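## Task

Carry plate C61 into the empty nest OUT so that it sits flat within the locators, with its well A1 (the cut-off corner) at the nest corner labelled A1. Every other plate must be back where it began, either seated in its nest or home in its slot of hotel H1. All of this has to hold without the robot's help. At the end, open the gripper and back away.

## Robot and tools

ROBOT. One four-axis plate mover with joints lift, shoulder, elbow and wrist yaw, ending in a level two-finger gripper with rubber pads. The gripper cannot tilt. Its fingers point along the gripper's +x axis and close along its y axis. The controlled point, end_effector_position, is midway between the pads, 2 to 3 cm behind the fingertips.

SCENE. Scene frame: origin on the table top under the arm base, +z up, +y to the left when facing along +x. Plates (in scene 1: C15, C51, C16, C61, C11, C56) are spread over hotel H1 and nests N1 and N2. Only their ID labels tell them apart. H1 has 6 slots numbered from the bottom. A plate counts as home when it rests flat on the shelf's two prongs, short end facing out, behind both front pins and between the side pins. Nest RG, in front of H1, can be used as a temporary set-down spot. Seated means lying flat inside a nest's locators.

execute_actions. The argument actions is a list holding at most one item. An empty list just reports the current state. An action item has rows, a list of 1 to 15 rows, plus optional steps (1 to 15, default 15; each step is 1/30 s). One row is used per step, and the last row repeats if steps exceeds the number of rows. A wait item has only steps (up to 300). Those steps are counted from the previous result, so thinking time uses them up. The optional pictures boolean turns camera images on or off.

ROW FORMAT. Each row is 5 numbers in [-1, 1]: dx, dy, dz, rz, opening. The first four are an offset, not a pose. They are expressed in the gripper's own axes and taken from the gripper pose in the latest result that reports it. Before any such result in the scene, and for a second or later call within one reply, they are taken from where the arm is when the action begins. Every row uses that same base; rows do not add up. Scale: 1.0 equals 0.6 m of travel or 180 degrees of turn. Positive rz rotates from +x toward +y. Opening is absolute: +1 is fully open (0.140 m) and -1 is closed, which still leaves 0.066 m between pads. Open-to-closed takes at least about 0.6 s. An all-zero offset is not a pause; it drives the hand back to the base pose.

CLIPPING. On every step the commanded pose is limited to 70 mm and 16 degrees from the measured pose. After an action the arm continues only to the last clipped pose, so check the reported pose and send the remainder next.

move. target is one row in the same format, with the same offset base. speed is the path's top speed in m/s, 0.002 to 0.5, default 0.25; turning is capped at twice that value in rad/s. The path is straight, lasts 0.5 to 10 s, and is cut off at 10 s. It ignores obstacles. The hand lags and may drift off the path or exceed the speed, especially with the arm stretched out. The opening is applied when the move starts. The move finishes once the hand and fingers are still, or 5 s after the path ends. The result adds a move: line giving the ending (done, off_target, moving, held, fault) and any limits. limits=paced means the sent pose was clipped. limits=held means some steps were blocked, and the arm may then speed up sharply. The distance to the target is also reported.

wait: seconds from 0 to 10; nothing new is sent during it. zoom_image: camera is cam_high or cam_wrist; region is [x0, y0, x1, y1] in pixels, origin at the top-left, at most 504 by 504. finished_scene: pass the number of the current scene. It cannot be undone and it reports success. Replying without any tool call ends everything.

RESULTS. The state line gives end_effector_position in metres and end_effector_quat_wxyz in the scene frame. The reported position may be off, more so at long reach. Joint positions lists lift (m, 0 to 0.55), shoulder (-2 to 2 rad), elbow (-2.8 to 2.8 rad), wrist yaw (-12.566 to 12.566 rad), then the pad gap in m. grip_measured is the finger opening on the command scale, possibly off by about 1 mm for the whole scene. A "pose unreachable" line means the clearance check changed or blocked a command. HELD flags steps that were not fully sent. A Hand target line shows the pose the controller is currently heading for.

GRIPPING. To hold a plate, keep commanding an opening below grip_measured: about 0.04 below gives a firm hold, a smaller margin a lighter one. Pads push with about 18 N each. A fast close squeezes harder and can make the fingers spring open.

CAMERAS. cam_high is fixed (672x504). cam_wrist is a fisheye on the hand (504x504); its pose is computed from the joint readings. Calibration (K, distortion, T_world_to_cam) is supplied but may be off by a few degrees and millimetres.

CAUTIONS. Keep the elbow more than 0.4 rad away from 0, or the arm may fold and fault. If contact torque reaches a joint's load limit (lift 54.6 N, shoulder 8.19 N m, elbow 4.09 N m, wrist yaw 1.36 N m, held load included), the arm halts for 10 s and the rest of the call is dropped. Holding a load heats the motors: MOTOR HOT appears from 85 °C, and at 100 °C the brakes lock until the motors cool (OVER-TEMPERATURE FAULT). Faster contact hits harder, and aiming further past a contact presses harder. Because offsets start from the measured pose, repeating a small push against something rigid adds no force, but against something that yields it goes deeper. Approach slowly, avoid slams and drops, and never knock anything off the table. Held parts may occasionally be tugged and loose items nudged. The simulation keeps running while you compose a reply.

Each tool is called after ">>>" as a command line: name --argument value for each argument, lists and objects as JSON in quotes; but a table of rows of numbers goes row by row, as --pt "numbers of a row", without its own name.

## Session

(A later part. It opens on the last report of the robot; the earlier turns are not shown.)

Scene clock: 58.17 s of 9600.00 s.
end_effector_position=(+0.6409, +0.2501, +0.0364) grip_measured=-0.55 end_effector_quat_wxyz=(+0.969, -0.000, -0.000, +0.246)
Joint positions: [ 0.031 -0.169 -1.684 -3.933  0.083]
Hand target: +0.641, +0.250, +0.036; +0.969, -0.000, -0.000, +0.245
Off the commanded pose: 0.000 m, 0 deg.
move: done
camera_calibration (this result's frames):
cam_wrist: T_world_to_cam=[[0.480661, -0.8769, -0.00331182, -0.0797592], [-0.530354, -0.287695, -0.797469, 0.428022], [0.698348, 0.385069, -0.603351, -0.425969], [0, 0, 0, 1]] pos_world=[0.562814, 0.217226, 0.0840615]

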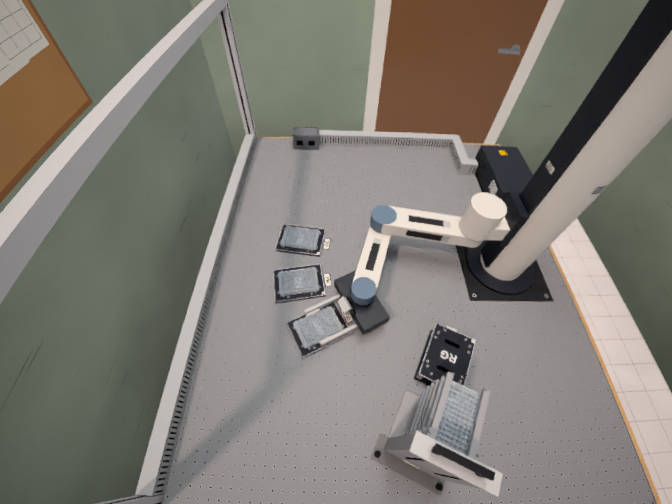

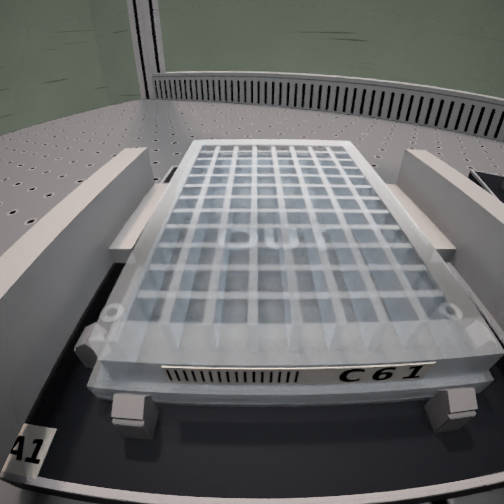

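>>> move --target '[0,0.0007,-0.0035,0,-0.61]' --speed 0.005

>>> move --target '[0,0,0,0,-0.3]'

>>> move --target '[-0.03,0,0.12,0,-0.1]' --speed 0.1

>>> zoom_image --camera "cam_wrist" --region '[100,180,440,504]'

Scene clock: 60.37 s of 9600.00 s.
end_effector_position=(+0.6407, +0.2502, +0.0345) grip_measured=-0.55 end_effector_quat_wxyz=(+0.969, -0.000, -0.000, +0.246)
Joint positions: [ 0.03  -0.169 -1.683 -3.934  0.083]
Hand target: +0.641, +0.250, +0.034; +0.969, -0.000, -0.000, +0.246
Off the commanded pose: 0.000 m, 0 deg.
move: done
camera_calibration (this result's frames):
cam_wrist: T_world_to_cam=[[0.480418, -0.877033, -0.00331182, -0.0793607], [-0.530433, -0.287548, -0.797469, 0.42652], [0.698455, 0.384875, -0.603351, -0.427073], [0, 0, 0, 1]] pos_world=[0.562658, 0.217413, 0.0821983]

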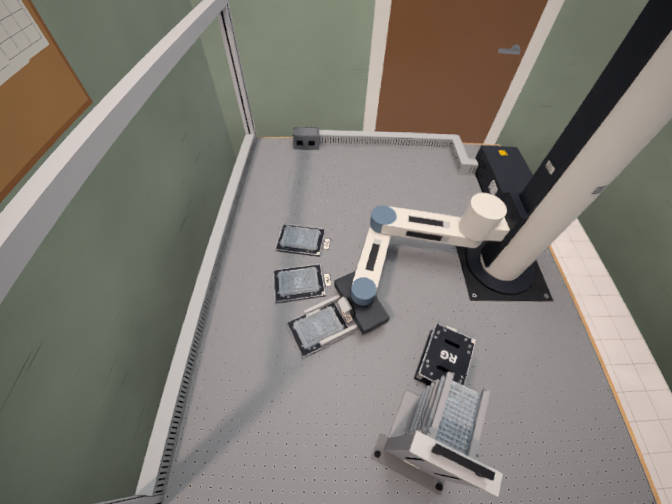

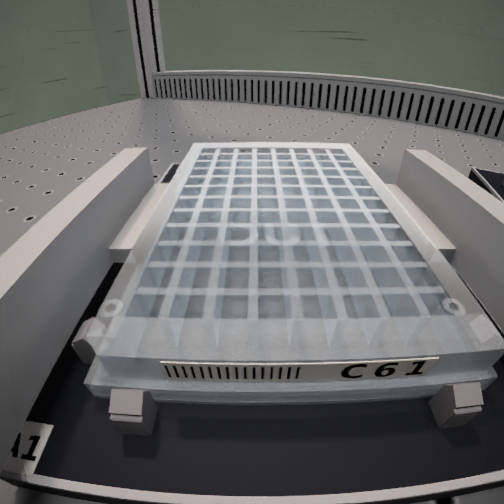

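Scene clock: 60.87 s of 9600.00 s.
end_effector_position=(+0.6407, +0.2502, +0.0346) grip_measured=-0.30 end_effector_quat_wxyz=(+0.969, -0.000, -0.000, +0.246)
Joint positions: [ 0.03  -0.169 -1.683 -3.934  0.092]
Hand target: +0.641, +0.250, +0.035; +0.969, -0.000, -0.000, +0.246
Off the commanded pose: 0.000 m, 0 deg.
move: done
camera_calibration (this result's frames):
cam_wrist: T_world_to_cam=[[0.480319, -0.877087, -0.00331182, -0.0793537], [-0.530466, -0.287488, -0.797469, 0.426555], [0.698498, 0.384797, -0.603351, -0.427046], [0, 0, 0, 1]] pos_world=[0.562679, 0.217355, 0.082243]

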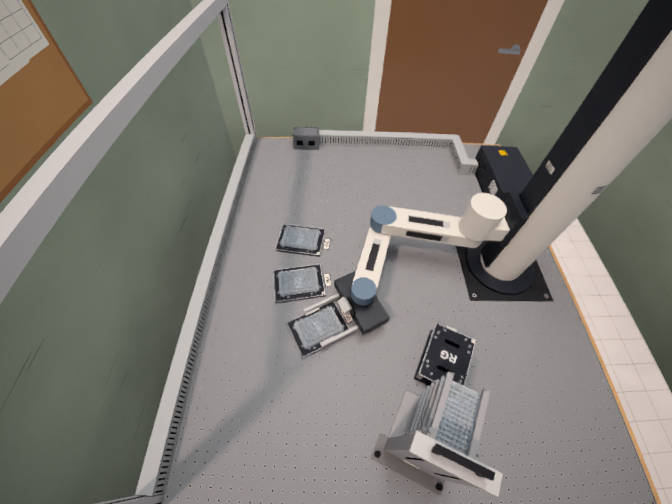

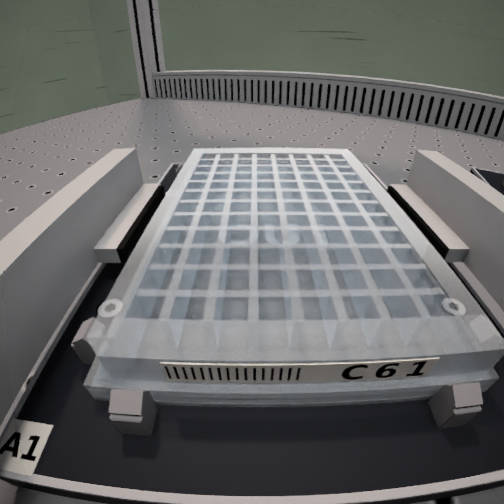

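Scene clock: 61.90 s of 9600.00 s.
end_effector_position=(+0.6249, +0.2417, +0.1066) grip_measured=-0.10 end_effector_quat_wxyz=(+0.969, -0.000, -0.000, +0.246)
Joint positions: [ 0.102 -0.213 -1.581 -3.992  0.099]
Hand target: +0.625, +0.242, +0.107; +0.969, -0.000, -0.000, +0.246
Off the commanded pose: 0.000 m, 0 deg.
move: done
camera_calibration (this result's frames):
cam_wrist: T_world_to_cam=[[0.480759, -0.876847, -0.00331182, -0.0792339], [-0.530322, -0.287753, -0.797469, 0.473126], [0.698305, 0.385146, -0.603351, -0.369192], [0, 0, 0, 1]] pos_world=[0.54681, 0.208861, 0.154288]

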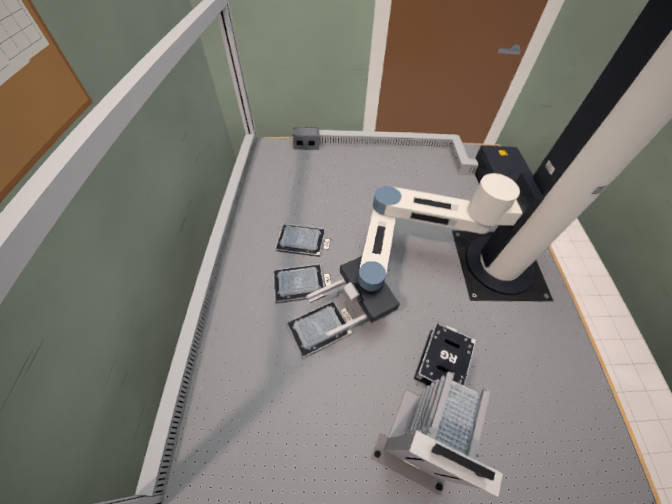

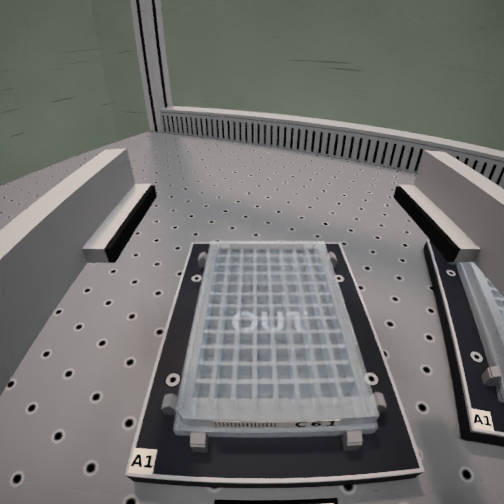

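Region (100, 180, 440, 504) of cam_wrist's 504x504 image, scaled by 1.482, with more detail than that image has; it fills the top 480 rows of this view, and the rest is white.

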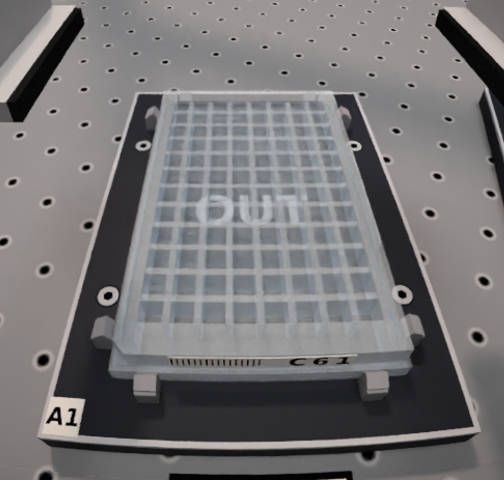

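The plate is seated. I'm moving clear and checking the other plates.

>>> move --target '[-0.2,0,0.2,0.1,1]' --speed 0.4

>>> zoom_image --camera "cam_high" --region '[250,210,400,370]'

Scene clock: 64.00 s of 9600.00 s.
end_effector_position=(+0.5194, +0.1844, +0.2267) grip_measured=+1.00 end_effector_quat_wxyz=(+0.919, -0.000, -0.000, +0.394)
Joint positions: [ 0.222 -0.594 -1.043 -3.835  0.14 ]
Hand target: +0.519, +0.184, +0.227; +0.919, -0.000, -0.000, +0.395
Off the commanded pose: 0.000 m, 0 deg.
move: done
camera_calibration (this result's frames):
cam_wrist: T_world_to_cam=[[0.72787, -0.685707, -0.00331182, -0.242028], [-0.415649, -0.437355, -0.797469, 0.464453], [0.545381, 0.581831, -0.603351, -0.157872], [0, 0, 0, 1]] pos_world=[0.455314, 0.129025, 0.274333]

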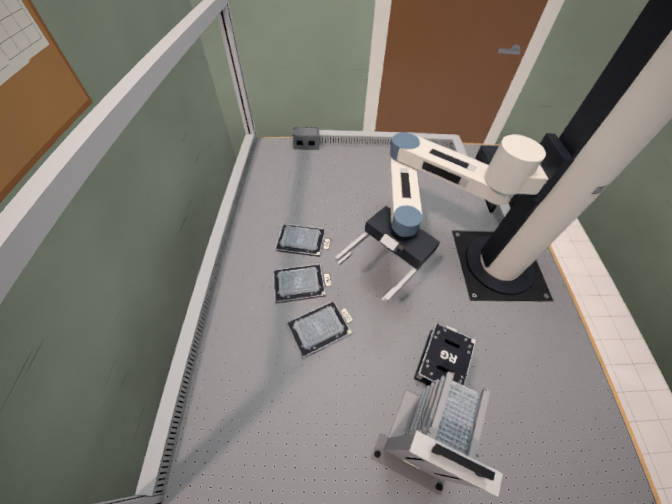

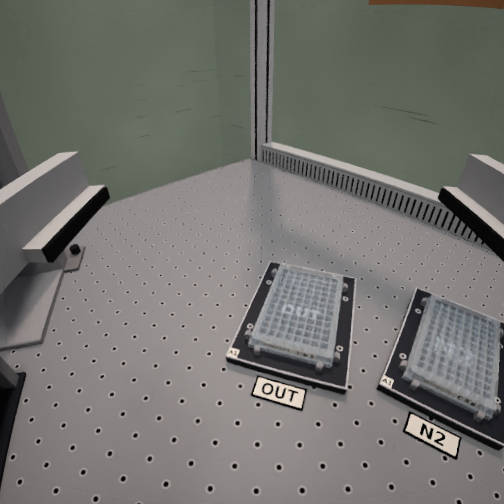

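Region (250, 210, 400, 370) of cam_high's 672x504 image, scaled by 3.150, with more detail than that image has; it fills the left 472 columns of this view, and the rest is white.

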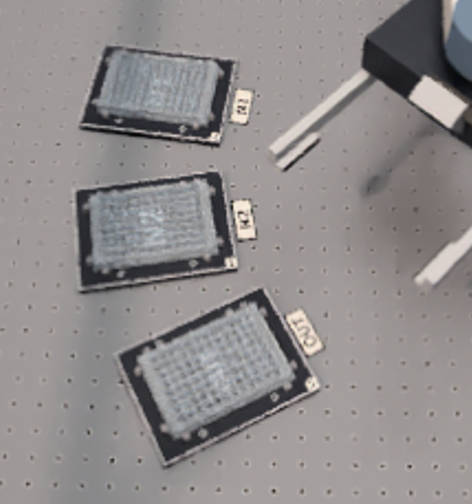

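>>> finished_scene --scene 1

The scene is finished: the task was done.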